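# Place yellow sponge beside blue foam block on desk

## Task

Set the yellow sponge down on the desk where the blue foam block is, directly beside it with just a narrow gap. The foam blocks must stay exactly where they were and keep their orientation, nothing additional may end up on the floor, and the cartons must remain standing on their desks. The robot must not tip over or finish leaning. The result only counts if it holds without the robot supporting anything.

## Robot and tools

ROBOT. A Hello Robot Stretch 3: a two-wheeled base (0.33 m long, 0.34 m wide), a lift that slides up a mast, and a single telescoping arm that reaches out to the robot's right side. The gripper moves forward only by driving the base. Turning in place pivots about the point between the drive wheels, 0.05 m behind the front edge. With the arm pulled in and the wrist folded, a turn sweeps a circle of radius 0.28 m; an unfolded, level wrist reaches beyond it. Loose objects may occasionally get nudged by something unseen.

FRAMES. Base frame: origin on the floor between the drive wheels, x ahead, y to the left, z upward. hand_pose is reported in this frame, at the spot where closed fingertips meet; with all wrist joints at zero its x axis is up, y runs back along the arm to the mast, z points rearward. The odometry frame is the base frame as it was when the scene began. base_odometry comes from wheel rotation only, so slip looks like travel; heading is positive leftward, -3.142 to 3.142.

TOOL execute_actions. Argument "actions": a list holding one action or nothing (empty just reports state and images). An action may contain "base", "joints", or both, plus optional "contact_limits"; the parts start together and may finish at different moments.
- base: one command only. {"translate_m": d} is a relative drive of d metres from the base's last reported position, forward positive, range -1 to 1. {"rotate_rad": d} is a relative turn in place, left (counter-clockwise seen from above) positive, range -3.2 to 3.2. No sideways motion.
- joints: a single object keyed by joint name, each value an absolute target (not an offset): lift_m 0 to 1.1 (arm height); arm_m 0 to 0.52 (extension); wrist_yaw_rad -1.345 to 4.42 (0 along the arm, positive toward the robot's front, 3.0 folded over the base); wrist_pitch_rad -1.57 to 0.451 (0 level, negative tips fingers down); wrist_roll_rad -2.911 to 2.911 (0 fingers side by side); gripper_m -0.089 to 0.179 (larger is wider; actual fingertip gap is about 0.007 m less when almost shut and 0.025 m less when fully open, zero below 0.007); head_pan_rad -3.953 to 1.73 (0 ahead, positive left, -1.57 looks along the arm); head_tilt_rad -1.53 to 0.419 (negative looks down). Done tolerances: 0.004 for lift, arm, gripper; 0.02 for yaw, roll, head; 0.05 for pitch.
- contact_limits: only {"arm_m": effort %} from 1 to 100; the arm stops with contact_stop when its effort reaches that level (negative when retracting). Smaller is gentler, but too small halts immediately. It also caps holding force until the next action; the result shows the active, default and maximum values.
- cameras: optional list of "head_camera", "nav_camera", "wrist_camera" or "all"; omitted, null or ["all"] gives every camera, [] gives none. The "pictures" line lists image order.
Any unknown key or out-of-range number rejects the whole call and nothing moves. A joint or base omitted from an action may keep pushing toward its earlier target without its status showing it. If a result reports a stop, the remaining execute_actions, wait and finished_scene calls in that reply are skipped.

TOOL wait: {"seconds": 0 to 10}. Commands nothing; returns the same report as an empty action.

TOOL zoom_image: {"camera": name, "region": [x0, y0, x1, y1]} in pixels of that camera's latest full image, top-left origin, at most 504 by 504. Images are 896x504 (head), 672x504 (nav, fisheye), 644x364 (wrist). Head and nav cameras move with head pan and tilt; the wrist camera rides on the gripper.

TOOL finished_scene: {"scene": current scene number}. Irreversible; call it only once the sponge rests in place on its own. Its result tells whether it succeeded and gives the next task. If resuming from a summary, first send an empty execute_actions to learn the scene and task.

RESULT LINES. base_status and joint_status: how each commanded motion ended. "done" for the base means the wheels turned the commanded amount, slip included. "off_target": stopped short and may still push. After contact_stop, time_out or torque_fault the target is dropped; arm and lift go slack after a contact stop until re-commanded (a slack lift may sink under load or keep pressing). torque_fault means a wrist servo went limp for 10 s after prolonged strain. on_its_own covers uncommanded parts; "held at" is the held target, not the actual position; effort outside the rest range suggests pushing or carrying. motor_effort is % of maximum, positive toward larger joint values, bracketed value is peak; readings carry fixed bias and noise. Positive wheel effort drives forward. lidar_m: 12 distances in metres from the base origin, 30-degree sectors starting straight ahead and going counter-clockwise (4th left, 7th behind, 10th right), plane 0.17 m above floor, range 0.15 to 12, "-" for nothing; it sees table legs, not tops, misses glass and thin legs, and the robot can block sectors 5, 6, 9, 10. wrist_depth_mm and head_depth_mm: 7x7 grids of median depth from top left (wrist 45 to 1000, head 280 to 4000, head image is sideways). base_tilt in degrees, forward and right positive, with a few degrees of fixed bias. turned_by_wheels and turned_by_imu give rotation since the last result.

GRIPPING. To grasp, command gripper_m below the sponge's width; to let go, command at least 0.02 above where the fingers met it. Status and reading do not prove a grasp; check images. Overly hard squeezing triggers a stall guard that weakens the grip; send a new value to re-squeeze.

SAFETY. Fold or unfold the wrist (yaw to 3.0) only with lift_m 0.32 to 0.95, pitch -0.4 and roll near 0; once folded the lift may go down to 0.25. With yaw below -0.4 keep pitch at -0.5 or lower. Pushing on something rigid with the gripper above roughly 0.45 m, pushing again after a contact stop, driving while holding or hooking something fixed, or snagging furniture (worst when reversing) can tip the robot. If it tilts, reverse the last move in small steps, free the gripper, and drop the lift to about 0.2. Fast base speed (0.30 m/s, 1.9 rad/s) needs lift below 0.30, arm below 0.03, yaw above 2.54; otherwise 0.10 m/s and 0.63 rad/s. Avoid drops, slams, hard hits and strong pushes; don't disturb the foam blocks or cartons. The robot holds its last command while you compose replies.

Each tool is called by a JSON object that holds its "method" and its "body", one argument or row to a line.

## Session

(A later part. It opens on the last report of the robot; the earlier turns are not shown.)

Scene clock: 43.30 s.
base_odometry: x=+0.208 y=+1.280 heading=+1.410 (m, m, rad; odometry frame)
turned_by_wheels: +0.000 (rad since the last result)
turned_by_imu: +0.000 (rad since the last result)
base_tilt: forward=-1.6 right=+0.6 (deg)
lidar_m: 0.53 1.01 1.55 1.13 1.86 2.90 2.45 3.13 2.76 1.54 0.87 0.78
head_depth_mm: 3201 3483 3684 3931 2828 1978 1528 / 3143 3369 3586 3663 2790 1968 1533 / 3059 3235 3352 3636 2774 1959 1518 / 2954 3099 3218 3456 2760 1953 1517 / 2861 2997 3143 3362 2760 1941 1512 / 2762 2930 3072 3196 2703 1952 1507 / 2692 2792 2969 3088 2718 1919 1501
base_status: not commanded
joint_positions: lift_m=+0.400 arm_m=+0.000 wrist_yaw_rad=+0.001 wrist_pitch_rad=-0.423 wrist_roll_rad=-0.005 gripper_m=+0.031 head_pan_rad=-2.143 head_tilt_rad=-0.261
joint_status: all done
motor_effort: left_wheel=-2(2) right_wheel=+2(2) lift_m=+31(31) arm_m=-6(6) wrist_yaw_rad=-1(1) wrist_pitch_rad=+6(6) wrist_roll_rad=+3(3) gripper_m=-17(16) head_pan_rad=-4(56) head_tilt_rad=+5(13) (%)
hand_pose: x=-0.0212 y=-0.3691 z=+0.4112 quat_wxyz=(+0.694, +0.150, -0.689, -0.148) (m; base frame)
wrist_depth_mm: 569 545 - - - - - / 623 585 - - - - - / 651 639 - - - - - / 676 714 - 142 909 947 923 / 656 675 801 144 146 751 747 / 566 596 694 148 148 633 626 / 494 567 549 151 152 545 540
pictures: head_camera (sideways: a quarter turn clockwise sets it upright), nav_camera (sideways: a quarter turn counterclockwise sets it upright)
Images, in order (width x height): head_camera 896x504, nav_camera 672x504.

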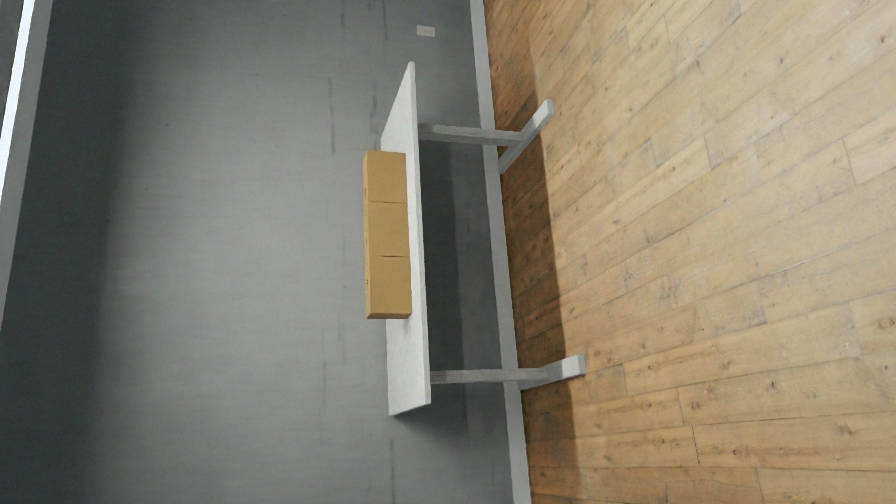

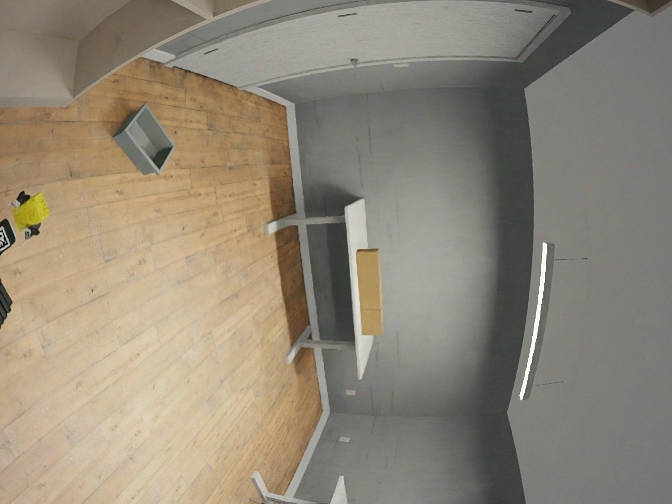

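{"method": "execute_actions", "body": {
  "actions": [
    {"base":{"rotate_rad":1.02},"joints":{"wrist_yaw_rad":2.7,"head_pan_rad":0.0,"head_tilt_rad":-0.6}}
  ],
  "cameras": []
}}

{"method": "execute_actions", "body": {
  "actions": [
    {"joints":{"lift_m":0.29}}
  ],
  "cameras": ["nav_camera"]
}}

Scene clock: 47.23 s.
base_odometry: x=+0.208 y=+1.280 heading=+2.430 (m, m, rad; odometry frame)
turned_by_wheels: +1.020 (rad since the last result)
turned_by_imu: +1.013 (rad since the last result)
base_tilt: forward=-1.8 right=+0.6 (deg)
lidar_m: 1.55 1.13 1.84 2.90 2.45 3.11 2.75 1.59 0.86 0.78 0.52 0.99
head_depth_mm: 1244 1296 1347 1417 1483 1411 1225 / 1413 1539 1649 1746 1723 1444 1218 / 1391 1550 1756 2025 1756 1433 1213 / 1358 1507 1691 1950 1762 1425 1199 / 1314 1460 1625 1856 1743 1419 1200 / 1276 1410 1586 1792 1733 1416 1192 / 1242 1373 1533 1736 1713 1402 1189
base_status: done
joint_positions: lift_m=+0.400 arm_m=+0.000 wrist_yaw_rad=+2.697 wrist_pitch_rad=-0.422 wrist_roll_rad=-0.004 gripper_m=+0.031 head_pan_rad=-0.007 head_tilt_rad=-0.593
joint_status: all done
motor_effort: left_wheel=-2(7) right_wheel=+1(4) lift_m=+32(32) arm_m=-6(6) wrist_yaw_rad=+3(5) wrist_pitch_rad=+7(6) wrist_roll_rad=+2(3) gripper_m=-17(18) head_pan_rad=+4(56) head_tilt_rad=-3(23) (%)
hand_pose: x=+0.0751 y=+0.0568 z=+0.4115 quat_wxyz=(+0.297, +0.705, -0.007, +0.643) (m; base frame)
wrist_depth_mm: - - - - - - - / - - - - - - - / - - - - - - - / - - - 142 936 935 912 / 842 807 794 144 145 760 750 / - 686 700 148 148 636 624 / - 588 565 151 152 550 536
pictures: none
No camera images: the call's "cameras" was empty. Leave "cameras" out to get every camera's image.

Scene clock: 49.07 s.
base_odometry: x=+0.208 y=+1.280 heading=+2.430 (m, m, rad; odometry frame)
turned_by_wheels: +0.000 (rad since the last result)
turned_by_imu: +0.000 (rad since the last result)
base_tilt: forward=-1.8 right=+0.5 (deg)
lidar_m: 1.56 1.13 1.83 2.91 2.45 3.13 2.75 1.59 0.86 0.78 0.53 0.99
head_depth_mm: 1247 1294 1349 1417 1488 1420 1220 / 1413 1530 1649 1740 1721 1436 1213 / 1385 1555 1762 2004 1754 1428 1212 / 1362 1513 1690 1948 1751 1428 1209 / 1308 1456 1638 1871 1737 1426 1198 / 1275 1410 1586 1805 1719 1412 1196 / 1246 1370 1537 1731 1713 1405 1187
base_status: not commanded
joint_positions: lift_m=+0.290 arm_m=+0.000 wrist_yaw_rad=+2.697 wrist_pitch_rad=-0.421 wrist_roll_rad=-0.004 gripper_m=+0.031 head_pan_rad=-0.007 head_tilt_rad=-0.593
joint_status: all done
motor_effort: left_wheel=-2(2) right_wheel=+1(2) lift_m=+18(26) arm_m=-6(6) wrist_yaw_rad=+3(3) wrist_pitch_rad=+6(6) wrist_roll_rad=+2(2) gripper_m=-18(18) head_pan_rad=+4(4) head_tilt_rad=-4(3) (%)
hand_pose: x=+0.0751 y=+0.0568 z=+0.3022 quat_wxyz=(+0.297, +0.705, -0.007, +0.644) (m; base frame)
wrist_depth_mm: - - - - - - - / - - - - - - - / - - - - - 917 934 / 843 803 812 143 728 741 740 / 698 659 653 144 146 612 599 / - 537 551 148 148 514 511 / - 481 - 151 152 435 437
pictures: nav_camera (sideways: a quarter turn counterclockwise sets it upright)
Images, in order (width x height): nav_camera 672x504.

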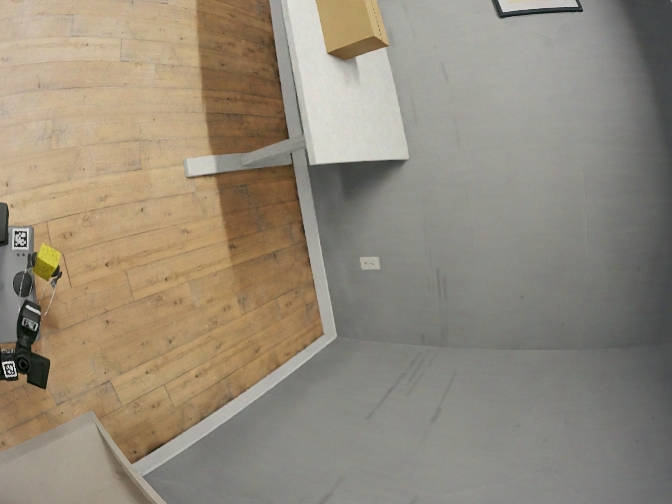

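Clear path.

{"method": "execute_actions", "body": {
  "actions": [
    {"base":{"translate_m":1.0},"joints":{"head_pan_rad":1.5,"head_tilt_rad":-0.5}}
  ],
  "cameras": ["head_camera","nav_camera"]
}}

Scene clock: 54.43 s.
base_odometry: x=-0.549 y=+1.934 heading=+2.429 (m, m, rad; odometry frame)
turned_by_wheels: +0.000 (rad since the last result)
turned_by_imu: -0.002 (rad since the last result)
base_tilt: forward=-2.0 right=+0.5 (deg)
lidar_m: 0.58 0.58 0.68 0.50 3.10 3.32 3.75 0.94 0.70 0.61 0.61 0.66
head_depth_mm: 760 794 826 866 860 755 1007 / 890 933 985 1022 862 725 1182 / 1052 1140 1210 1163 859 682 1269 / 1329 1470 1541 1158 851 675 1209 / 1833 2039 1766 1154 845 671 846 / 2582 2858 1755 1135 843 671 599 / 2538 2757 1600 814 823 666 568
base_status: done
joint_positions: lift_m=+0.290 arm_m=+0.000 wrist_yaw_rad=+2.697 wrist_pitch_rad=-0.421 wrist_roll_rad=-0.004 gripper_m=+0.031 head_pan_rad=+1.493 head_tilt_rad=-0.507
joint_status: all done
motor_effort: left_wheel=-2(6) right_wheel=+1(6) lift_m=+18(18) arm_m=-6(6) wrist_yaw_rad=+2(3) wrist_pitch_rad=+6(5) wrist_roll_rad=+2(2) gripper_m=-18(17) head_pan_rad=+4(54) head_tilt_rad=+3(11) (%)
hand_pose: x=+0.0750 y=+0.0569 z=+0.3022 quat_wxyz=(+0.297, +0.705, -0.007, +0.644) (m; base frame)
wrist_depth_mm: - 473 - 811 615 501 422 / - - - 888 662 529 444 / - - 926 924 712 563 453 / 845 810 642 143 682 597 483 / 687 629 624 145 146 583 498 / - 532 553 147 148 506 485 / - 476 - 151 152 439 436
pictures: head_camera (sideways: a quarter turn clockwise sets it upright), nav_camera (sideways: a quarter turn counterclockwise sets it upright)
Images, in order (width x height): head_camera 896x504, nav_camera 672x504.

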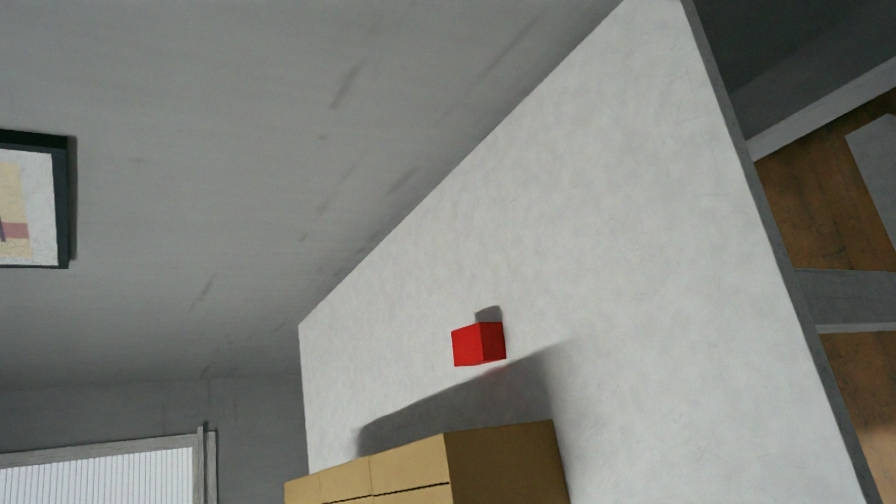

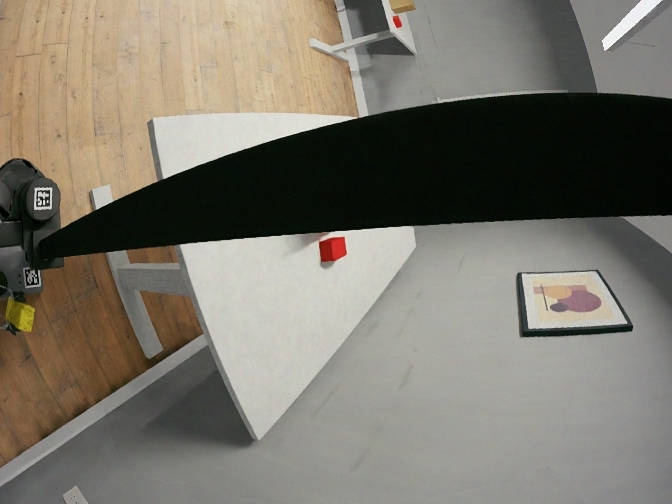

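{"method": "execute_actions", "body": {
  "actions": [
    {"base":{"translate_m":-0.7},"joints":{"head_pan_rad":0,"head_tilt_rad":-0.5}}
  ],
  "cameras": []
}}

{"method": "execute_actions", "body": {
  "actions": [
    {"base":{"rotate_rad":2.78}}
  ],
  "cameras": ["nav_camera"]
}}

{"method": "execute_actions", "body": {
  "actions": [
    {"base":{"translate_m":1.0}}
  ],
  "cameras": []
}}

{"method": "execute_actions", "body": {
  "actions": [
    {"base":{"translate_m":1.0}}
  ],
  "cameras": ["head_camera","nav_camera"]
}}

Scene clock: 60.17 s.
base_odometry: x=-0.019 y=+1.476 heading=+2.429 (m, m, rad; odometry frame)
turned_by_wheels: +0.000 (rad since the last result)
turned_by_imu: +0.000 (rad since the last result)
base_tilt: forward=-1.8 right=+0.5 (deg)
lidar_m: 1.26 0.87 1.49 1.75 2.78 2.78 3.05 1.08 0.81 0.50 0.77 0.91
head_depth_mm: 1143 1211 1247 1296 1347 1398 1276 / 1149 1267 1402 1537 1683 1540 1271 / 1117 1222 1363 1544 1739 1531 1264 / 1085 1186 1323 1478 1679 1525 1261 / 1051 1156 1267 1424 1614 1521 1259 / 1023 1121 1236 1376 1562 1503 1248 / 1002 1089 1198 1334 1486 1500 1241
base_status: done
joint_positions: lift_m=+0.290 arm_m=+0.000 wrist_yaw_rad=+2.697 wrist_pitch_rad=-0.421 wrist_roll_rad=-0.004 gripper_m=+0.031 head_pan_rad=+0.007 head_tilt_rad=-0.506
joint_status: all done
motor_effort: left_wheel=-2(10) right_wheel=+2(4) lift_m=+18(18) arm_m=-5(6) wrist_yaw_rad=+2(2) wrist_pitch_rad=+6(6) wrist_roll_rad=+2(2) gripper_m=-17(17) head_pan_rad=-4(55) head_tilt_rad=+3(4) (%)
hand_pose: x=+0.0750 y=+0.0569 z=+0.3022 quat_wxyz=(+0.297, +0.705, -0.007, +0.644) (m; base frame)
wrist_depth_mm: - - - - - - 921 / - - - - - - 967 / - - - - - 921 940 / 856 830 819 143 727 731 744 / 689 649 637 144 145 601 592 / - 544 552 147 148 510 505 / - 485 - 151 152 438 432
pictures: none
No camera images: the call's "cameras" was empty. Leave "cameras" out to get every camera's image.

Scene clock: 63.13 s.
base_odometry: x=-0.019 y=+1.476 heading=-1.074 (m, m, rad; odometry frame)
turned_by_wheels: +2.780 (rad since the last result)
turned_by_imu: +2.753 (rad since the last result)
base_tilt: forward=-1.6 right=+0.6 (deg)
lidar_m: 3.40 3.05 1.07 0.50 0.68 0.79 1.04 1.26 0.87 1.69 2.55 2.79
head_depth_mm: 3055 3175 3277 2671 1946 1543 1282 / 3445 3591 3770 2665 1937 1537 1268 / 3771 - - 2613 1928 1530 1261 / 3688 - - 2616 1906 1518 1259 / 3428 3683 3728 2597 1912 1511 1260 / 3169 3352 3623 2580 1907 1512 1250 / 3061 2799 3485 2549 1885 1513 1244
base_status: done
joint_positions: lift_m=+0.290 arm_m=+0.000 wrist_yaw_rad=+2.697 wrist_pitch_rad=-0.421 wrist_roll_rad=-0.004 gripper_m=+0.031 head_pan_rad=+0.007 head_tilt_rad=-0.506
joint_status: not commanded
motor_effort: left_wheel=-2(11) right_wheel=+2(9) lift_m=+18(18) arm_m=-6(6) wrist_yaw_rad=+2(3) wrist_pitch_rad=+6(5) wrist_roll_rad=+3(2) gripper_m=-18(17) head_pan_rad=-4(4) head_tilt_rad=+3(3) (%)
hand_pose: x=+0.0750 y=+0.0569 z=+0.3022 quat_wxyz=(+0.297, +0.705, -0.007, +0.644) (m; base frame)
wrist_depth_mm: 439 720 938 - - - - / 489 745 959 - - - - / 581 744 826 971 - 969 971 / 679 597 725 142 736 745 723 / 700 611 651 145 146 608 602 / - 544 551 147 148 514 499 / - 468 - 151 152 432 432
pictures: nav_camera (sideways: a quarter turn counterclockwise sets it upright)
Images, in order (width x height): nav_camera 672x504.

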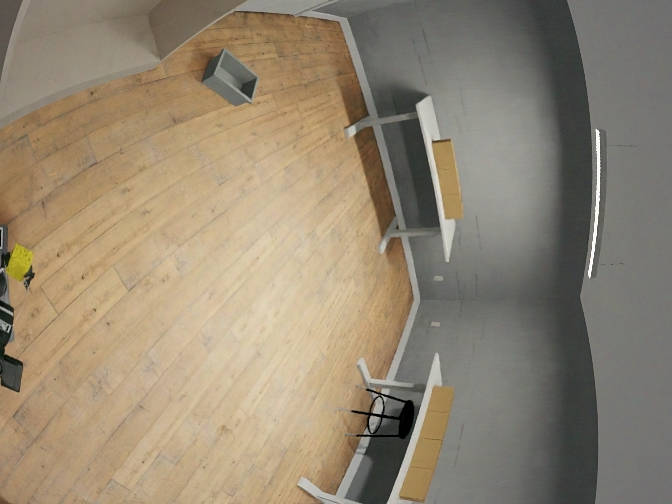

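Scene clock: 68.17 s.
base_odometry: x=+0.457 y=+0.597 heading=-1.074 (m, m, rad; odometry frame)
turned_by_wheels: +0.000 (rad since the last result)
turned_by_imu: -0.002 (rad since the last result)
base_tilt: forward=-1.7 right=+0.5 (deg)
lidar_m: 2.43 2.20 1.98 1.40 1.26 1.18 1.77 1.65 1.91 2.56 1.99 1.75
head_depth_mm: 2458 2630 2822 2666 1966 1547 1278 / 2756 2937 3107 2667 1952 1535 1276 / 2958 3248 3475 2647 1935 1528 1261 / 2772 3046 3325 2609 1916 1522 1260 / 2592 2823 3135 2602 1911 1510 1249 / 2422 2596 2556 2566 1899 1506 1245 / 2290 2382 2645 2555 1894 1494 1248
base_status: done
joint_positions: lift_m=+0.290 arm_m=+0.000 wrist_yaw_rad=+2.698 wrist_pitch_rad=-0.421 wrist_roll_rad=-0.004 gripper_m=+0.031 head_pan_rad=+0.007 head_tilt_rad=-0.506
joint_status: not commanded
motor_effort: left_wheel=-2(6) right_wheel=+2(6) lift_m=+18(18) arm_m=-6(6) wrist_yaw_rad=+3(2) wrist_pitch_rad=+6(6) wrist_roll_rad=+2(2) gripper_m=-18(16) head_pan_rad=-5(4) head_tilt_rad=+3(2) (%)
hand_pose: x=+0.0750 y=+0.0569 z=+0.3022 quat_wxyz=(+0.297, +0.705, -0.007, +0.644) (m; base frame)
wrist_depth_mm: - - - - - - - / - - - - - - - / - 956 953 - - 988 926 / 838 826 793 142 726 771 748 / 680 660 651 145 146 609 586 / - 539 551 147 147 510 504 / - 480 - 151 152 433 431
pictures: none
No camera images: the call's "cameras" was empty. Leave "cameras" out to get every camera's image.

Scene clock: 73.20 s.
base_odometry: x=+0.934 y=-0.282 heading=-1.074 (m, m, rad; odometry frame)
turned_by_wheels: +0.000 (rad since the last result)
turned_by_imu: -0.002 (rad since the last result)
base_tilt: forward=-1.6 right=+0.6 (deg)
lidar_m: 1.45 1.81 1.52 1.96 1.88 1.69 2.13 2.49 2.50 1.24 1.25 1.91
head_depth_mm: 1900 2013 2149 2290 1960 1545 1274 / 2094 2232 2414 2511 1959 1536 1269 / 2043 2254 2523 2613 1928 1534 1266 / 1876 2071 2304 2476 1918 1514 1273 / 1756 1924 2117 2279 1908 1516 1261 / 1658 1789 1900 1601 1786 1499 1249 / 1547 1679 1722 1263 1884 1501 1247
base_status: done
joint_positions: lift_m=+0.290 arm_m=+0.000 wrist_yaw_rad=+2.698 wrist_pitch_rad=-0.421 wrist_roll_rad=-0.004 gripper_m=+0.031 head_pan_rad=+0.007 head_tilt_rad=-0.506
joint_status: not commanded
motor_effort: left_wheel=-2(6) right_wheel=+2(6) lift_m=+18(18) arm_m=-6(7) wrist_yaw_rad=+2(2) wrist_pitch_rad=+6(6) wrist_roll_rad=+2(3) gripper_m=-17(18) head_pan_rad=-4(4) head_tilt_rad=+2(3) (%)
hand_pose: x=+0.0750 y=+0.0569 z=+0.3022 quat_wxyz=(+0.297, +0.705, -0.007, +0.644) (m; base frame)
wrist_depth_mm: - - - - - - - / - - - - - - - / - - - - - 967 956 / 843 813 795 142 729 761 736 / 683 650 665 144 146 611 611 / - 559 551 147 147 511 493 / - 475 - 151 152 435 435
pictures: head_camera (sideways: a quarter turn clockwise sets it upright), nav_camera (sideways: a quarter turn counterclockwise sets it upright)
Images, in order (width x height): head_camera 896x504, nav_camera 672x504.

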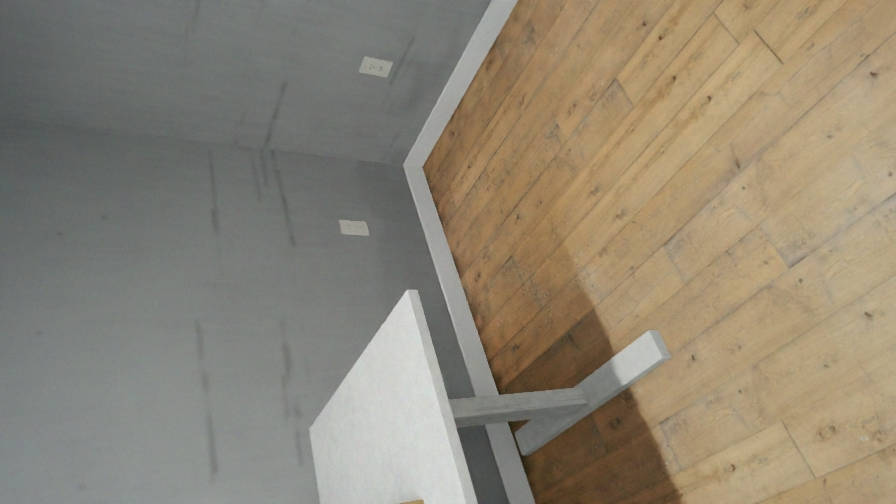

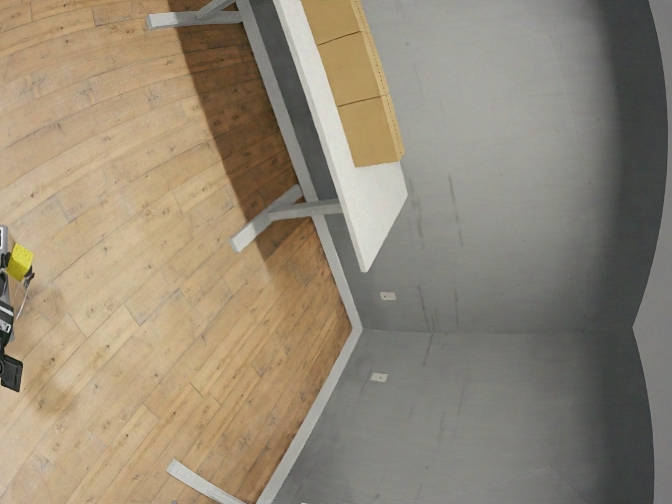

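{"method": "execute_actions", "body": {
  "actions": [
    {"base":{"rotate_rad":-0.25},"joints":{"head_tilt_rad":-0.8}}
  ],
  "cameras": ["nav_camera"]
}}

{"method": "execute_actions", "body": {
  "actions": [
    {"base":{"translate_m":1.0}}
  ],
  "cameras": ["nav_camera"]
}}

Scene clock: 74.70 s.
base_odometry: x=+0.934 y=-0.282 heading=-1.324 (m, m, rad; odometry frame)
turned_by_wheels: -0.250 (rad since the last result)
turned_by_imu: -0.248 (rad since the last result)
base_tilt: forward=-1.6 right=+0.6 (deg)
lidar_m: 2.10 1.45 1.52 1.54 1.87 1.68 2.04 2.57 2.49 1.83 1.24 1.38
head_depth_mm: 1686 1859 2062 1813 1514 1302 1143 / 1809 2021 2188 1813 1508 1297 1136 / 1945 2184 2260 1802 1495 1290 1126 / 2122 2419 2219 1779 1482 1278 1123 / 2198 2515 2196 1779 1482 1268 1119 / 2012 2260 2162 1748 1467 1266 1112 / 1835 1995 2130 1751 1468 1260 1106
base_status: done
joint_positions: lift_m=+0.290 arm_m=+0.000 wrist_yaw_rad=+2.698 wrist_pitch_rad=-0.421 wrist_roll_rad=-0.004 gripper_m=+0.031 head_pan_rad=+0.007 head_tilt_rad=-0.790
joint_status: all done
motor_effort: left_wheel=+2(8) right_wheel=-1(5) lift_m=+18(19) arm_m=-6(6) wrist_yaw_rad=+2(2) wrist_pitch_rad=+6(6) wrist_roll_rad=+2(2) gripper_m=-17(18) head_pan_rad=-4(5) head_tilt_rad=-5(25) (%)
hand_pose: x=+0.0750 y=+0.0569 z=+0.3023 quat_wxyz=(+0.297, +0.705, -0.007, +0.644) (m; base frame)
wrist_depth_mm: - - - - - - - / - - - - - - - / - - - - - 949 940 / 857 823 796 143 717 758 733 / 678 648 643 144 146 605 588 / - 538 548 148 147 508 501 / - 479 - 151 152 439 434
pictures: nav_camera (sideways: a quarter turn counterclockwise sets it upright)
Images, in order (width x height): nav_camera 672x504.

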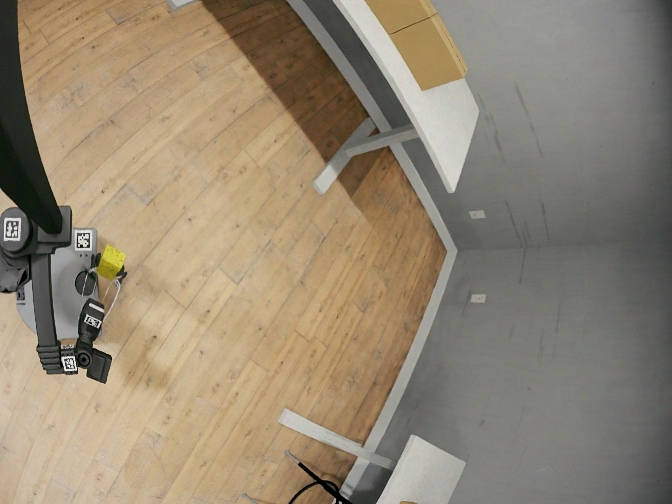

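Scene clock: 79.73 s.
base_odometry: x=+1.178 y=-1.252 heading=-1.324 (m, m, rad; odometry frame)
turned_by_wheels: +0.000 (rad since the last result)
turned_by_imu: -0.002 (rad since the last result)
base_tilt: forward=-1.8 right=+0.5 (deg)
lidar_m: 1.27 1.14 0.70 1.28 2.11 2.60 2.66 3.10 2.50 0.89 1.13 1.13
head_depth_mm: 1000 1102 1243 1420 1507 1303 1140 / 1070 1192 1359 1578 1510 1289 1132 / 1155 1300 1490 1694 1499 1291 1123 / 1254 1429 1679 1774 1487 1276 1127 / 1343 1534 1795 1780 1488 1269 1115 / 1260 1400 1612 1712 1474 1273 1112 / 1140 1269 1437 1611 1467 1253 1111
base_status: done
joint_positions: lift_m=+0.290 arm_m=+0.000 wrist_yaw_rad=+2.698 wrist_pitch_rad=-0.421 wrist_roll_rad=-0.004 gripper_m=+0.031 head_pan_rad=+0.007 head_tilt_rad=-0.791
joint_status: not commanded
motor_effort: left_wheel=+1(10) right_wheel=-2(4) lift_m=+18(18) arm_m=-6(6) wrist_yaw_rad=+1(2) wrist_pitch_rad=+6(6) wrist_roll_rad=+2(3) gripper_m=-17(18) head_pan_rad=-4(4) head_tilt_rad=-4(5) (%)
hand_pose: x=+0.0750 y=+0.0569 z=+0.3023 quat_wxyz=(+0.297, +0.705, -0.007, +0.644) (m; base frame)
wrist_depth_mm: - - - - - 961 902 / - - - - - - 960 / - - - 971 - 966 913 / 843 816 798 142 735 749 732 / 690 640 648 144 146 609 590 / - 536 558 147 147 514 500 / - 476 - 151 153 438 435
pictures: nav_camera (sideways: a quarter turn counterclockwise sets it upright)
Images, in order (width x height): nav_camera 672x504.

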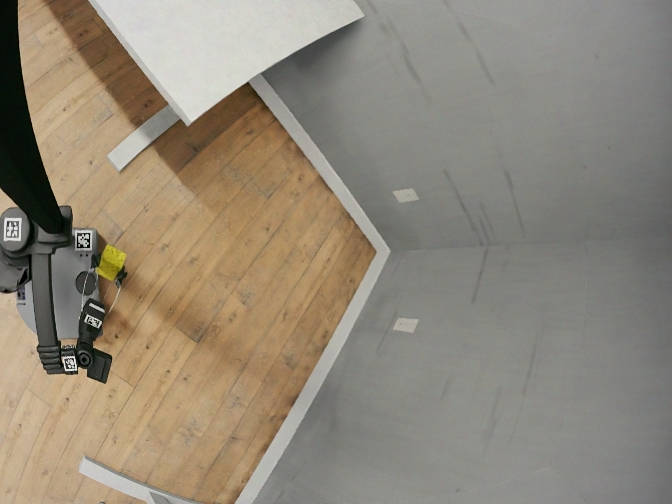

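{"method": "execute_actions", "body": {
  "actions": [
    {"base":{"translate_m":0.75},"joints":{"head_pan_rad":-2.2,"head_tilt_rad":-0.45}}
  ],
  "cameras": ["head_camera","nav_camera"]
}}

{"method": "execute_actions", "body": {
  "actions": [
    {"joints":{"head_pan_rad":-3.9,"head_tilt_rad":-0.45}}
  ],
  "cameras": ["head_camera","nav_camera"]
}}

Scene clock: 84.67 s.
base_odometry: x=+1.362 y=-1.979 heading=-1.324 (m, m, rad; odometry frame)
turned_by_wheels: +0.000 (rad since the last result)
turned_by_imu: -0.001 (rad since the last result)
base_tilt: forward=-1.8 right=+0.5 (deg)
lidar_m: 0.64 0.64 0.64 0.72 1.18 3.15 3.39 1.62 1.11 0.68 0.57 0.57
head_depth_mm: 3429 3735 - 2902 2068 1605 1316 / 3489 3786 - 1549 2060 1605 1308 / 3437 3805 1662 1275 1971 1551 1305 / 3514 3812 1935 1323 1880 1530 1293 / 3127 3290 2075 1331 1807 1531 1291 / 1921 1988 1890 1322 1930 1526 1285 / 1386 1427 1461 1327 1555 1484 1283
base_status: done
joint_positions: lift_m=+0.290 arm_m=+0.000 wrist_yaw_rad=+2.698 wrist_pitch_rad=-0.421 wrist_roll_rad=-0.004 gripper_m=+0.031 head_pan_rad=-2.193 head_tilt_rad=-0.458
joint_status: all done
motor_effort: left_wheel=+2(11) right_wheel=-1(4) lift_m=+17(18) arm_m=-6(6) wrist_yaw_rad=+2(2) wrist_pitch_rad=+6(6) wrist_roll_rad=+3(2) gripper_m=-17(16) head_pan_rad=-5(54) head_tilt_rad=+3(25) (%)
hand_pose: x=+0.0750 y=+0.0569 z=+0.3023 quat_wxyz=(+0.297, +0.705, -0.007, +0.644) (m; base frame)
wrist_depth_mm: 793 725 669 624 581 534 506 / 873 798 732 679 629 587 556 / 941 892 798 731 673 621 586 / 793 832 815 142 694 658 612 / 689 657 641 144 146 615 601 / - 547 555 148 147 508 506 / - 480 - 150 153 438 434
pictures: head_camera (sideways: a quarter turn clockwise sets it upright), nav_camera (sideways: a quarter turn counterclockwise sets it upright)
Images, in order (width x height): head_camera 896x504, nav_camera 672x504.

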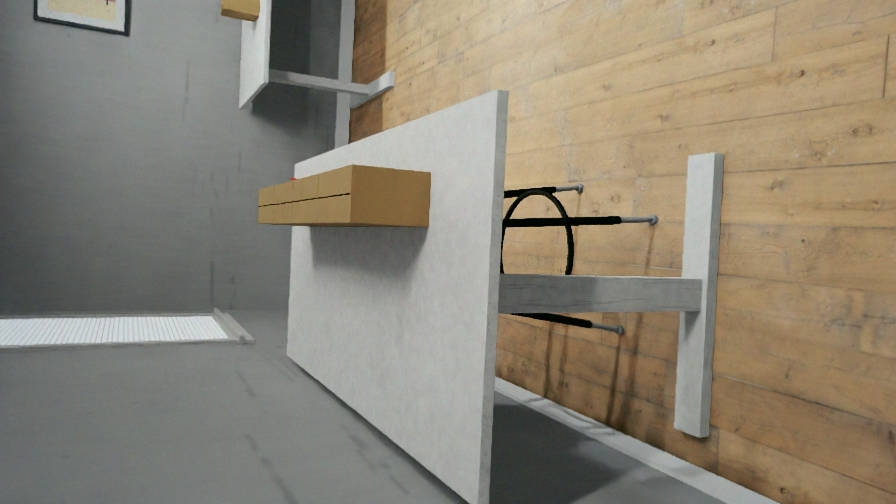

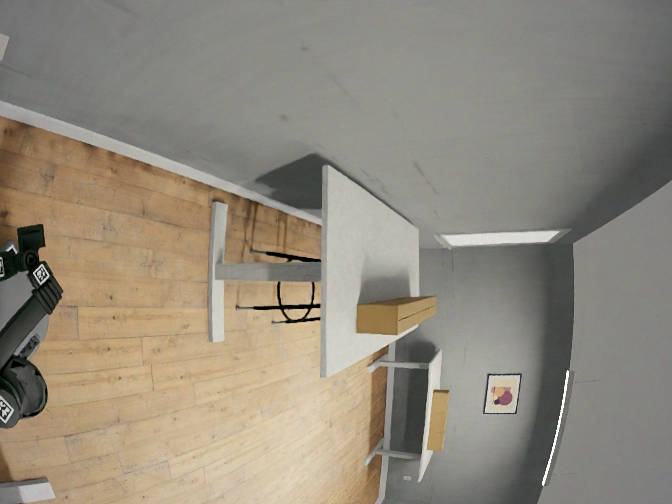

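Scene clock: 86.03 s.
base_odometry: x=+1.362 y=-1.979 heading=-1.324 (m, m, rad; odometry frame)
turned_by_wheels: +0.000 (rad since the last result)
turned_by_imu: +0.000 (rad since the last result)
base_tilt: forward=-1.8 right=+0.4 (deg)
lidar_m: 0.64 0.64 0.64 0.72 1.17 3.14 3.38 1.62 1.12 0.68 0.57 0.57
head_depth_mm: - - - - - - 1274 / - - - - - - - / 2707 2969 2635 1321 - - - / 2727 2943 1940 1115 908 1529 1256 / 2669 2920 1884 1122 901 1515 1260 / 2635 2877 3166 2622 896 1517 1298 / 2651 2848 3123 2801 1994 1555 1289
base_status: not commanded
joint_positions: lift_m=+0.290 arm_m=+0.000 wrist_yaw_rad=+2.698 wrist_pitch_rad=-0.421 wrist_roll_rad=-0.004 gripper_m=+0.031 head_pan_rad=-3.893 head_tilt_rad=-0.458
joint_status: all done
motor_effort: left_wheel=+2(2) right_wheel=-2(2) lift_m=+18(18) arm_m=-6(6) wrist_yaw_rad=+1(3) wrist_pitch_rad=+6(6) wrist_roll_rad=+2(2) gripper_m=-17(18) head_pan_rad=-5(53) head_tilt_rad=+3(4) (%)
hand_pose: x=+0.0750 y=+0.0569 z=+0.3023 quat_wxyz=(+0.297, +0.705, -0.007, +0.644) (m; base frame)
wrist_depth_mm: 789 723 652 622 580 540 507 / 878 822 731 666 624 590 555 / 965 875 803 724 665 623 578 / 800 821 819 142 702 669 614 / 704 656 646 143 145 607 596 / - 548 561 147 148 516 517 / - 475 - 150 152 438 433
pictures: head_camera (sideways: a quarter turn clockwise sets it upright), nav_camera (sideways: a quarter turn counterclockwise sets it upright)
Images, in order (width x height): head_camera 896x504, nav_camera 672x504.

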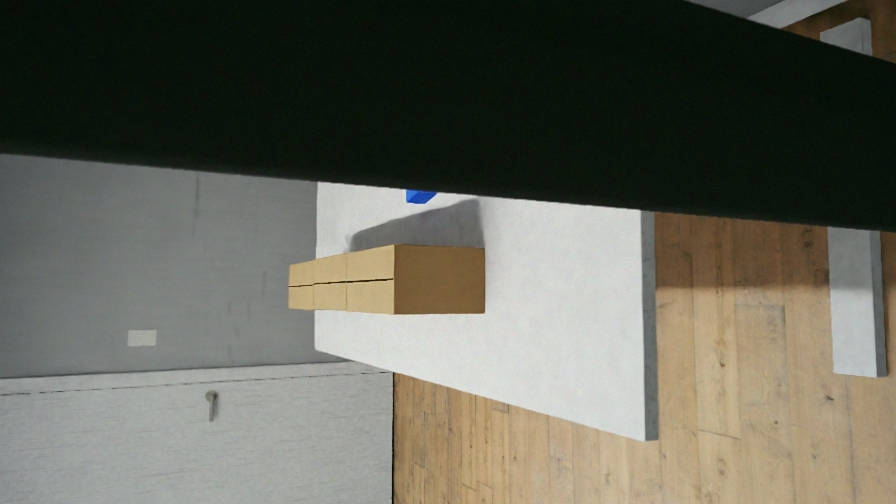

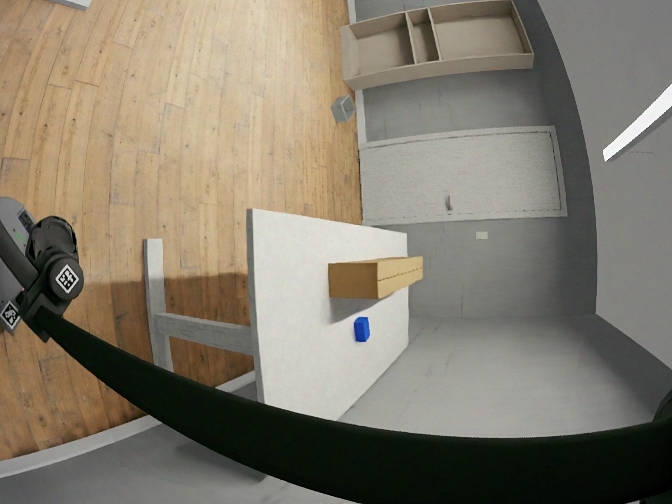

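{"method": "execute_actions", "body": {
  "actions": [
    {"base":{"translate_m":-0.75},"joints":{"head_pan_rad":-0.6,"head_tilt_rad":-0.9}}
  ],
  "cameras": []
}}

{"method": "execute_actions", "body": {
  "actions": [
    {"base":{"rotate_rad":2.27}}
  ],
  "cameras": ["head_camera","nav_camera"]
}}

Scene clock: 93.67 s.
base_odometry: x=+1.178 y=-1.252 heading=-1.324 (m, m, rad; odometry frame)
turned_by_wheels: +0.000 (rad since the last result)
turned_by_imu: +0.000 (rad since the last result)
base_tilt: forward=-1.8 right=+0.5 (deg)
lidar_m: 1.27 1.14 0.70 1.28 2.11 2.59 2.65 3.09 2.50 0.89 1.13 1.13
head_depth_mm: 971 1128 1349 1589 1425 1253 1120 / 979 1143 1366 1585 1425 1246 1109 / 984 1153 1380 1616 1413 1237 1134 / 996 1163 1402 1595 1395 1231 1105 / 1002 1180 1420 1614 1391 1231 1095 / 1017 1192 1452 1604 1384 1218 1089 / 1025 1203 1460 1596 1383 1222 1092
base_status: done
joint_positions: lift_m=+0.290 arm_m=+0.000 wrist_yaw_rad=+2.698 wrist_pitch_rad=-0.421 wrist_roll_rad=-0.004 gripper_m=+0.031 head_pan_rad=-0.607 head_tilt_rad=-0.889
joint_status: all done
motor_effort: left_wheel=+3(6) right_wheel=-1(7) lift_m=+18(18) arm_m=-6(5) wrist_yaw_rad=+1(2) wrist_pitch_rad=+6(6) wrist_roll_rad=+2(2) gripper_m=-18(18) head_pan_rad=+4(55) head_tilt_rad=-4(27) (%)
hand_pose: x=+0.0750 y=+0.0569 z=+0.3023 quat_wxyz=(+0.297, +0.705, -0.007, +0.644) (m; base frame)
wrist_depth_mm: - - - - - 948 894 / - - - - - - 982 / - - - 950 - 978 947 / 841 822 794 143 729 732 738 / 696 651 631 144 146 590 600 / - 546 548 148 147 509 502 / - 483 - 150 152 438 438
pictures: none
No camera images: the call's "cameras" was empty. Leave "cameras" out to get every camera's image.

Scene clock: 96.47 s.
base_odometry: x=+1.178 y=-1.252 heading=+0.946 (m, m, rad; odometry frame)
turned_by_wheels: +2.270 (rad since the last result)
turned_by_imu: +2.247 (rad since the last result)
base_tilt: forward=-1.8 right=+0.6 (deg)
lidar_m: 2.59 2.62 3.11 3.11 0.96 0.89 1.13 1.14 1.24 1.14 0.70 1.44
head_depth_mm: 1091 1082 873 727 1352 1259 1122 / 1179 1075 865 724 648 1250 1112 / 1263 995 834 719 1386 1225 1142 / 1325 741 806 749 1411 1235 1107 / 1364 788 844 1553 1402 1223 1095 / 913 915 885 1605 1387 1223 1083 / 941 991 1810 1599 1386 1218 1087
base_status: done
joint_positions: lift_m=+0.290 arm_m=+0.000 wrist_yaw_rad=+2.698 wrist_pitch_rad=-0.421 wrist_roll_rad=-0.004 gripper_m=+0.031 head_pan_rad=-0.607 head_tilt_rad=-0.890
joint_status: not commanded
motor_effort: left_wheel=-3(8) right_wheel=+1(7) lift_m=+17(18) arm_m=-6(6) wrist_yaw_rad=+3(1) wrist_pitch_rad=+6(6) wrist_roll_rad=+2(2) gripper_m=-17(18) head_pan_rad=+4(4) head_tilt_rad=-5(5) (%)
hand_pose: x=+0.0750 y=+0.0569 z=+0.3023 quat_wxyz=(+0.297, +0.705, -0.007, +0.644) (m; base frame)
wrist_depth_mm: - - - - - - - / - - - - - - - / - - - - - 989 925 / 857 809 811 143 727 752 733 / 692 640 647 145 145 608 585 / - 540 550 148 147 518 502 / - 483 - 151 152 436 430
pictures: head_camera (sideways: a quarter turn clockwise sets it upright), nav_camera (sideways: a quarter turn counterclockwise sets it upright)
Images, in order (width x height): head_camera 896x504, nav_camera 672x504.

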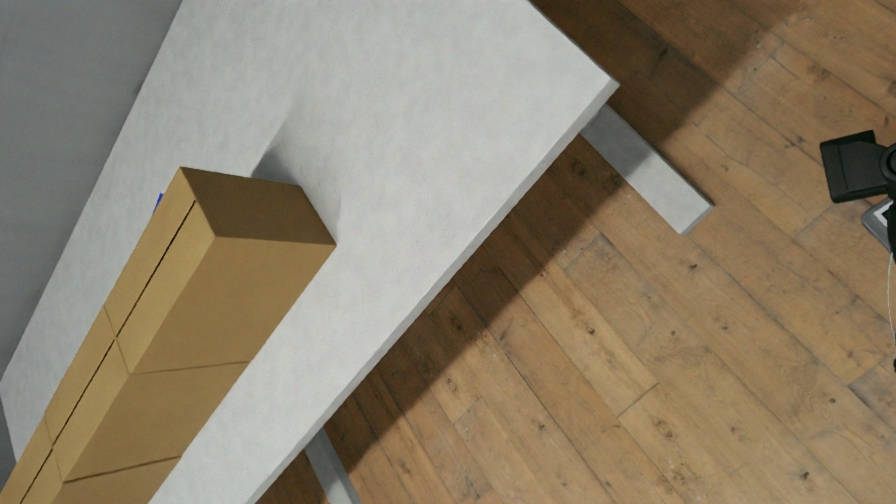

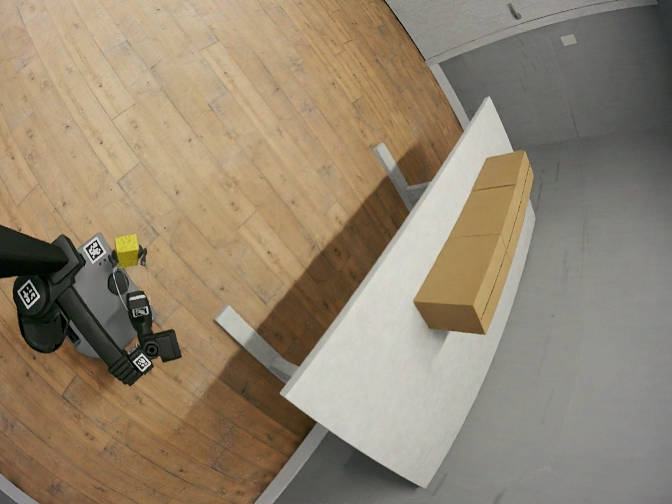

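{"method": "execute_actions", "body": {
  "actions": [
    {"base":{"rotate_rad":-0.16},"joints":{"lift_m":0.9,"head_pan_rad":-1.2}}
  ],
  "cameras": []
}}

{"method": "execute_actions", "body": {
  "actions": [
    {"base":{"translate_m":0.64},"joints":{"lift_m":0.95,"wrist_yaw_rad":0,"wrist_pitch_rad":-1.55}}
  ],
  "cameras": ["nav_camera"]
}}

{"method": "execute_actions", "body": {
  "actions": [
    {"base":{"rotate_rad":0.30},"joints":{"lift_m":1.1,"head_pan_rad":-1.57,"head_tilt_rad":-0.9}}
  ]
}}

Scene clock: 104.30 s.
base_odometry: x=+1.178 y=-1.252 heading=+0.786 (m, m, rad; odometry frame)
turned_by_wheels: -0.160 (rad since the last result)
turned_by_imu: -0.160 (rad since the last result)
base_tilt: forward=-1.7 right=+0.7 (deg)
lidar_m: 1.58 2.60 2.65 3.11 1.18 0.88 1.13 1.12 1.28 1.14 0.71 1.30
head_depth_mm: 991 1157 1402 1623 - 1217 1123 / 995 1167 1406 1617 - - 1110 / 1002 1180 1419 1636 - - - / 1010 1148 1427 1608 1373 1259 - / 1014 1045 866 742 1346 1223 - / 1019 1028 839 706 1308 1206 1091 / 1021 1023 828 700 1333 1214 1089
base_status: done
joint_positions: lift_m=+0.900 arm_m=+0.000 wrist_yaw_rad=+2.698 wrist_pitch_rad=-0.421 wrist_roll_rad=-0.004 gripper_m=+0.031 head_pan_rad=-1.193 head_tilt_rad=-0.890
joint_status: all done
motor_effort: left_wheel=+3(9) right_wheel=-2(5) lift_m=+30(32) arm_m=-6(6) wrist_yaw_rad=+2(2) wrist_pitch_rad=+6(6) wrist_roll_rad=+3(2) gripper_m=-18(17) head_pan_rad=-5(45) head_tilt_rad=-5(5) (%)
hand_pose: x=+0.0750 y=+0.0569 z=+0.9117 quat_wxyz=(+0.297, +0.705, -0.007, +0.644) (m; base frame)
wrist_depth_mm: - - - - - - - / - - - - - - - / - - - - - - - / - - - 142 - - - / - - - 144 145 - - / - - - 147 148 - - / - - - 151 152 - -
pictures: none
No camera images: the call's "cameras" was empty. Leave "cameras" out to get every camera's image.

Scene clock: 111.87 s.
base_odometry: x=+1.630 y=-0.799 heading=+0.786 (m, m, rad; odometry frame)
turned_by_wheels: +0.000 (rad since the last result)
turned_by_imu: -0.002 (rad since the last result)
base_tilt: forward=-1.7 right=+0.6 (deg)
lidar_m: 0.96 1.98 2.26 3.44 3.69 1.49 1.51 1.74 0.63 0.96 0.96 0.95
head_depth_mm: 826 964 870 767 - - 1097 / 832 969 863 492 - - - / 834 964 857 488 571 - 362 / 835 959 851 493 581 549 379 / 844 967 843 493 577 547 1098 / 846 967 840 490 581 544 1091 / 853 960 831 491 581 542 1089
base_status: done
joint_positions: lift_m=+0.950 arm_m=+0.000 wrist_yaw_rad=+0.003 wrist_pitch_rad=-1.544 wrist_roll_rad=-0.004 gripper_m=+0.031 head_pan_rad=-1.193 head_tilt_rad=-0.890
joint_status: all done
motor_effort: left_wheel=+2(7) right_wheel=-2(3) lift_m=+31(32) arm_m=-6(6) wrist_yaw_rad=-2(6) wrist_pitch_rad=-2(5) wrist_roll_rad=+2(2) gripper_m=-18(17) head_pan_rad=-5(4) head_tilt_rad=-4(5) (%)
hand_pose: x=-0.0217 y=-0.1281 z=+0.8316 quat_wxyz=(+0.509, +0.495, -0.504, -0.492) (m; base frame)
wrist_depth_mm: 224 257 258 256 254 254 250 / 269 265 264 261 257 254 941 / 273 271 267 266 263 951 928 / 280 274 275 143 966 936 958 / 281 - - 144 145 - 969 / - - - 147 147 - - / - - - 150 152 - -
pictures: nav_camera (sideways: a quarter turn counterclockwise sets it upright)
Images, in order (width x height): nav_camera 672x504.

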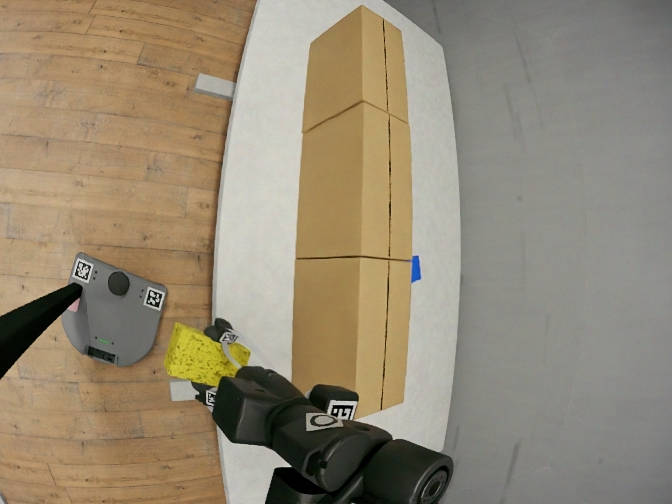

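Scene clock: 114.03 s.
base_odometry: x=+1.630 y=-0.799 heading=+1.086 (m, m, rad; odometry frame)
turned_by_wheels: +0.300 (rad since the last result)
turned_by_imu: +0.298 (rad since the last result)
base_tilt: forward=-1.7 right=+0.5 (deg)
lidar_m: 1.97 2.07 2.78 3.44 1.65 1.49 1.74 1.35 0.63 0.96 1.00 0.95
head_depth_mm: - - - 726 633 559 1103 / - - - - - 538 1111 / - - - - - - - / - - - - - - - / 839 959 839 494 578 - 1100 / 836 957 837 490 573 544 1094 / 832 955 830 486 572 540 1088
base_status: done
joint_positions: lift_m=+1.097 arm_m=+0.000 wrist_yaw_rad=+0.003 wrist_pitch_rad=-1.544 wrist_roll_rad=-0.004 gripper_m=+0.031 head_pan_rad=-1.563 head_tilt_rad=-0.890
joint_status: all done
joint sent to its limit — the command would take lift_m past its upper limit, so that joint was sent only as far as its limit.
motor_effort: left_wheel=-2(7) right_wheel=+2(5) lift_m=+31(31) arm_m=-6(6) wrist_yaw_rad=-3(4) wrist_pitch_rad=-2(2) wrist_roll_rad=+2(2) gripper_m=-17(17) head_pan_rad=-5(34) head_tilt_rad=-4(6) (%)
hand_pose: x=-0.0217 y=-0.1280 z=+0.9787 quat_wxyz=(+0.508, +0.495, -0.504, -0.492) (m; base frame)
wrist_depth_mm: 319 332 333 344 355 386 385 / 414 410 405 401 402 396 398 / 417 415 419 407 410 404 403 / - - - 143 - - - / - - - 145 146 - - / - - - 147 148 - - / - - - 152 152 - -
pictures: head_camera (sideways: a quarter turn clockwise sets it upright), nav_camera (sideways: a quarter turn counterclockwise sets it upright), wrist_camera
Images, in order (width x height): head_camera 896x504, nav_camera 672x504, wrist_camera 644x364.

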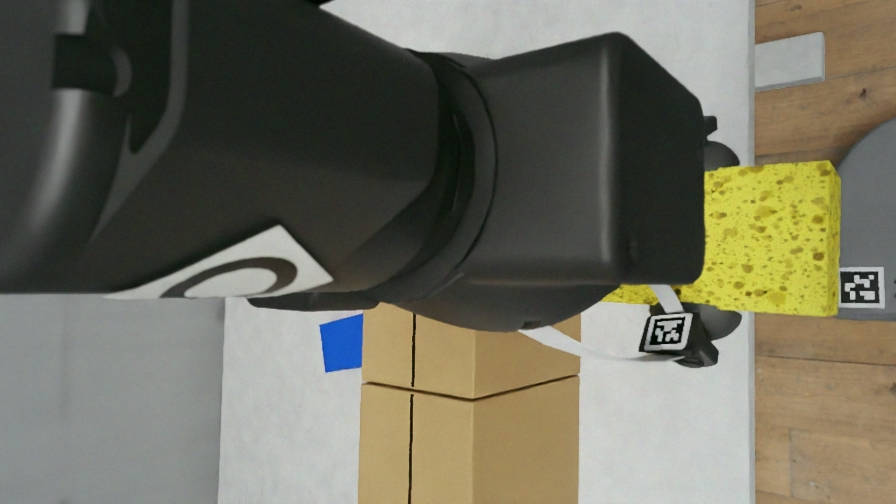

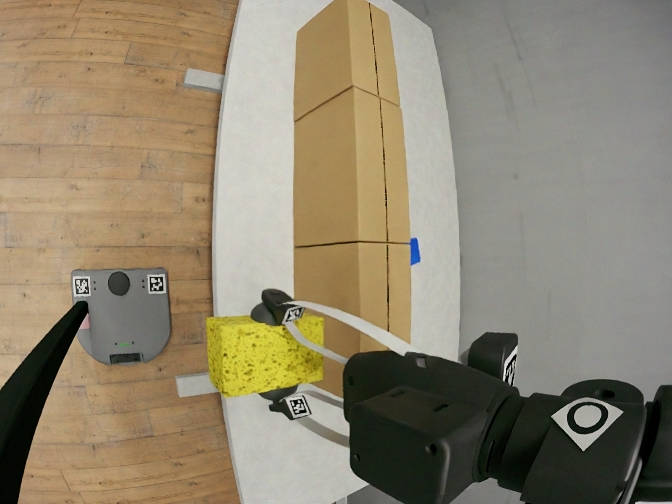

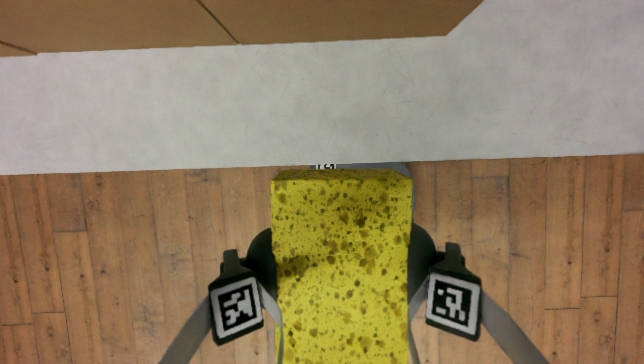

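{"method": "execute_actions", "body": {
  "actions": [
    {"joints":{"arm_m":0.46,"wrist_roll_rad":-1.57,"head_tilt_rad":-0.7}}
  ],
  "cameras": ["head_camera","wrist_camera"]
}}

Scene clock: 118.97 s.
base_odometry: x=+1.630 y=-0.799 heading=+1.086 (m, m, rad; odometry frame)
turned_by_wheels: +0.000 (rad since the last result)
turned_by_imu: -0.001 (rad since the last result)
base_tilt: forward=-1.7 right=+0.7 (deg)
lidar_m: 1.98 2.07 2.78 3.42 1.66 1.49 1.74 1.34 0.63 0.96 1.00 0.96
head_depth_mm: 805 910 1026 879 712 597 515 / 803 908 1023 872 486 567 513 / 811 904 1006 868 485 554 510 / - 921 609 862 483 551 508 / 783 906 986 856 480 547 506 / 791 892 1011 850 480 546 503 / 789 895 1006 843 478 544 502
base_status: not commanded
joint_positions: lift_m=+1.097 arm_m=+0.460 wrist_yaw_rad=+0.001 wrist_pitch_rad=-1.545 wrist_roll_rad=-1.565 gripper_m=+0.031 head_pan_rad=-1.563 head_tilt_rad=-0.705
joint_status: all done
motor_effort: left_wheel=-2(2) right_wheel=+2(3) lift_m=+32(32) arm_m=+7(7) wrist_yaw_rad=-2(3) wrist_pitch_rad=-2(2) wrist_roll_rad=-2(3) gripper_m=-17(18) head_pan_rad=-5(5) head_tilt_rad=+1(18) (%)
hand_pose: x=-0.0214 y=-0.5872 z=+0.9788 quat_wxyz=(+0.716, +0.698, -0.001, -0.002) (m; base frame)
wrist_depth_mm: 224 275 394 393 392 389 389 / 228 270 389 391 396 392 401 / 232 267 403 366 404 405 409 / 240 263 415 142 413 412 418 / 244 258 423 145 146 421 422 / 248 255 388 147 146 429 433 / 254 255 449 151 152 440 442
pictures: head_camera (sideways: a quarter turn clockwise sets it upright), wrist_camera
Images, in order (width x height): head_camera 896x504, wrist_camera 644x364.

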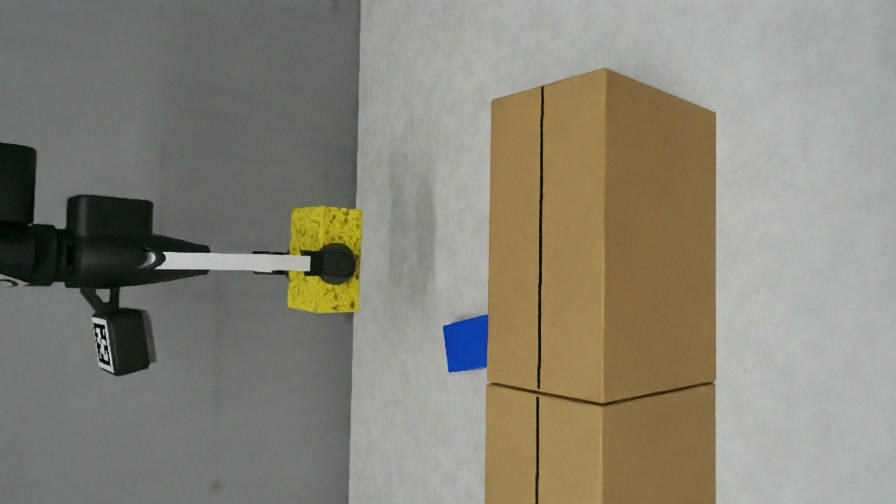

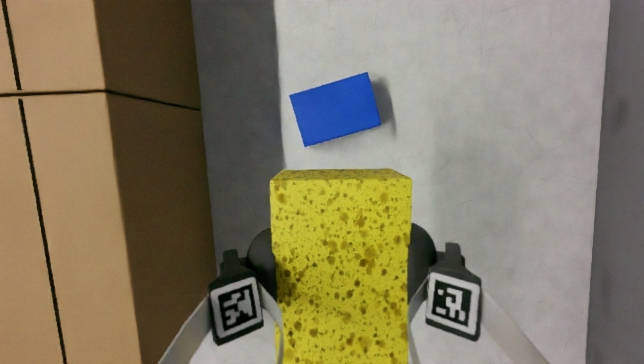

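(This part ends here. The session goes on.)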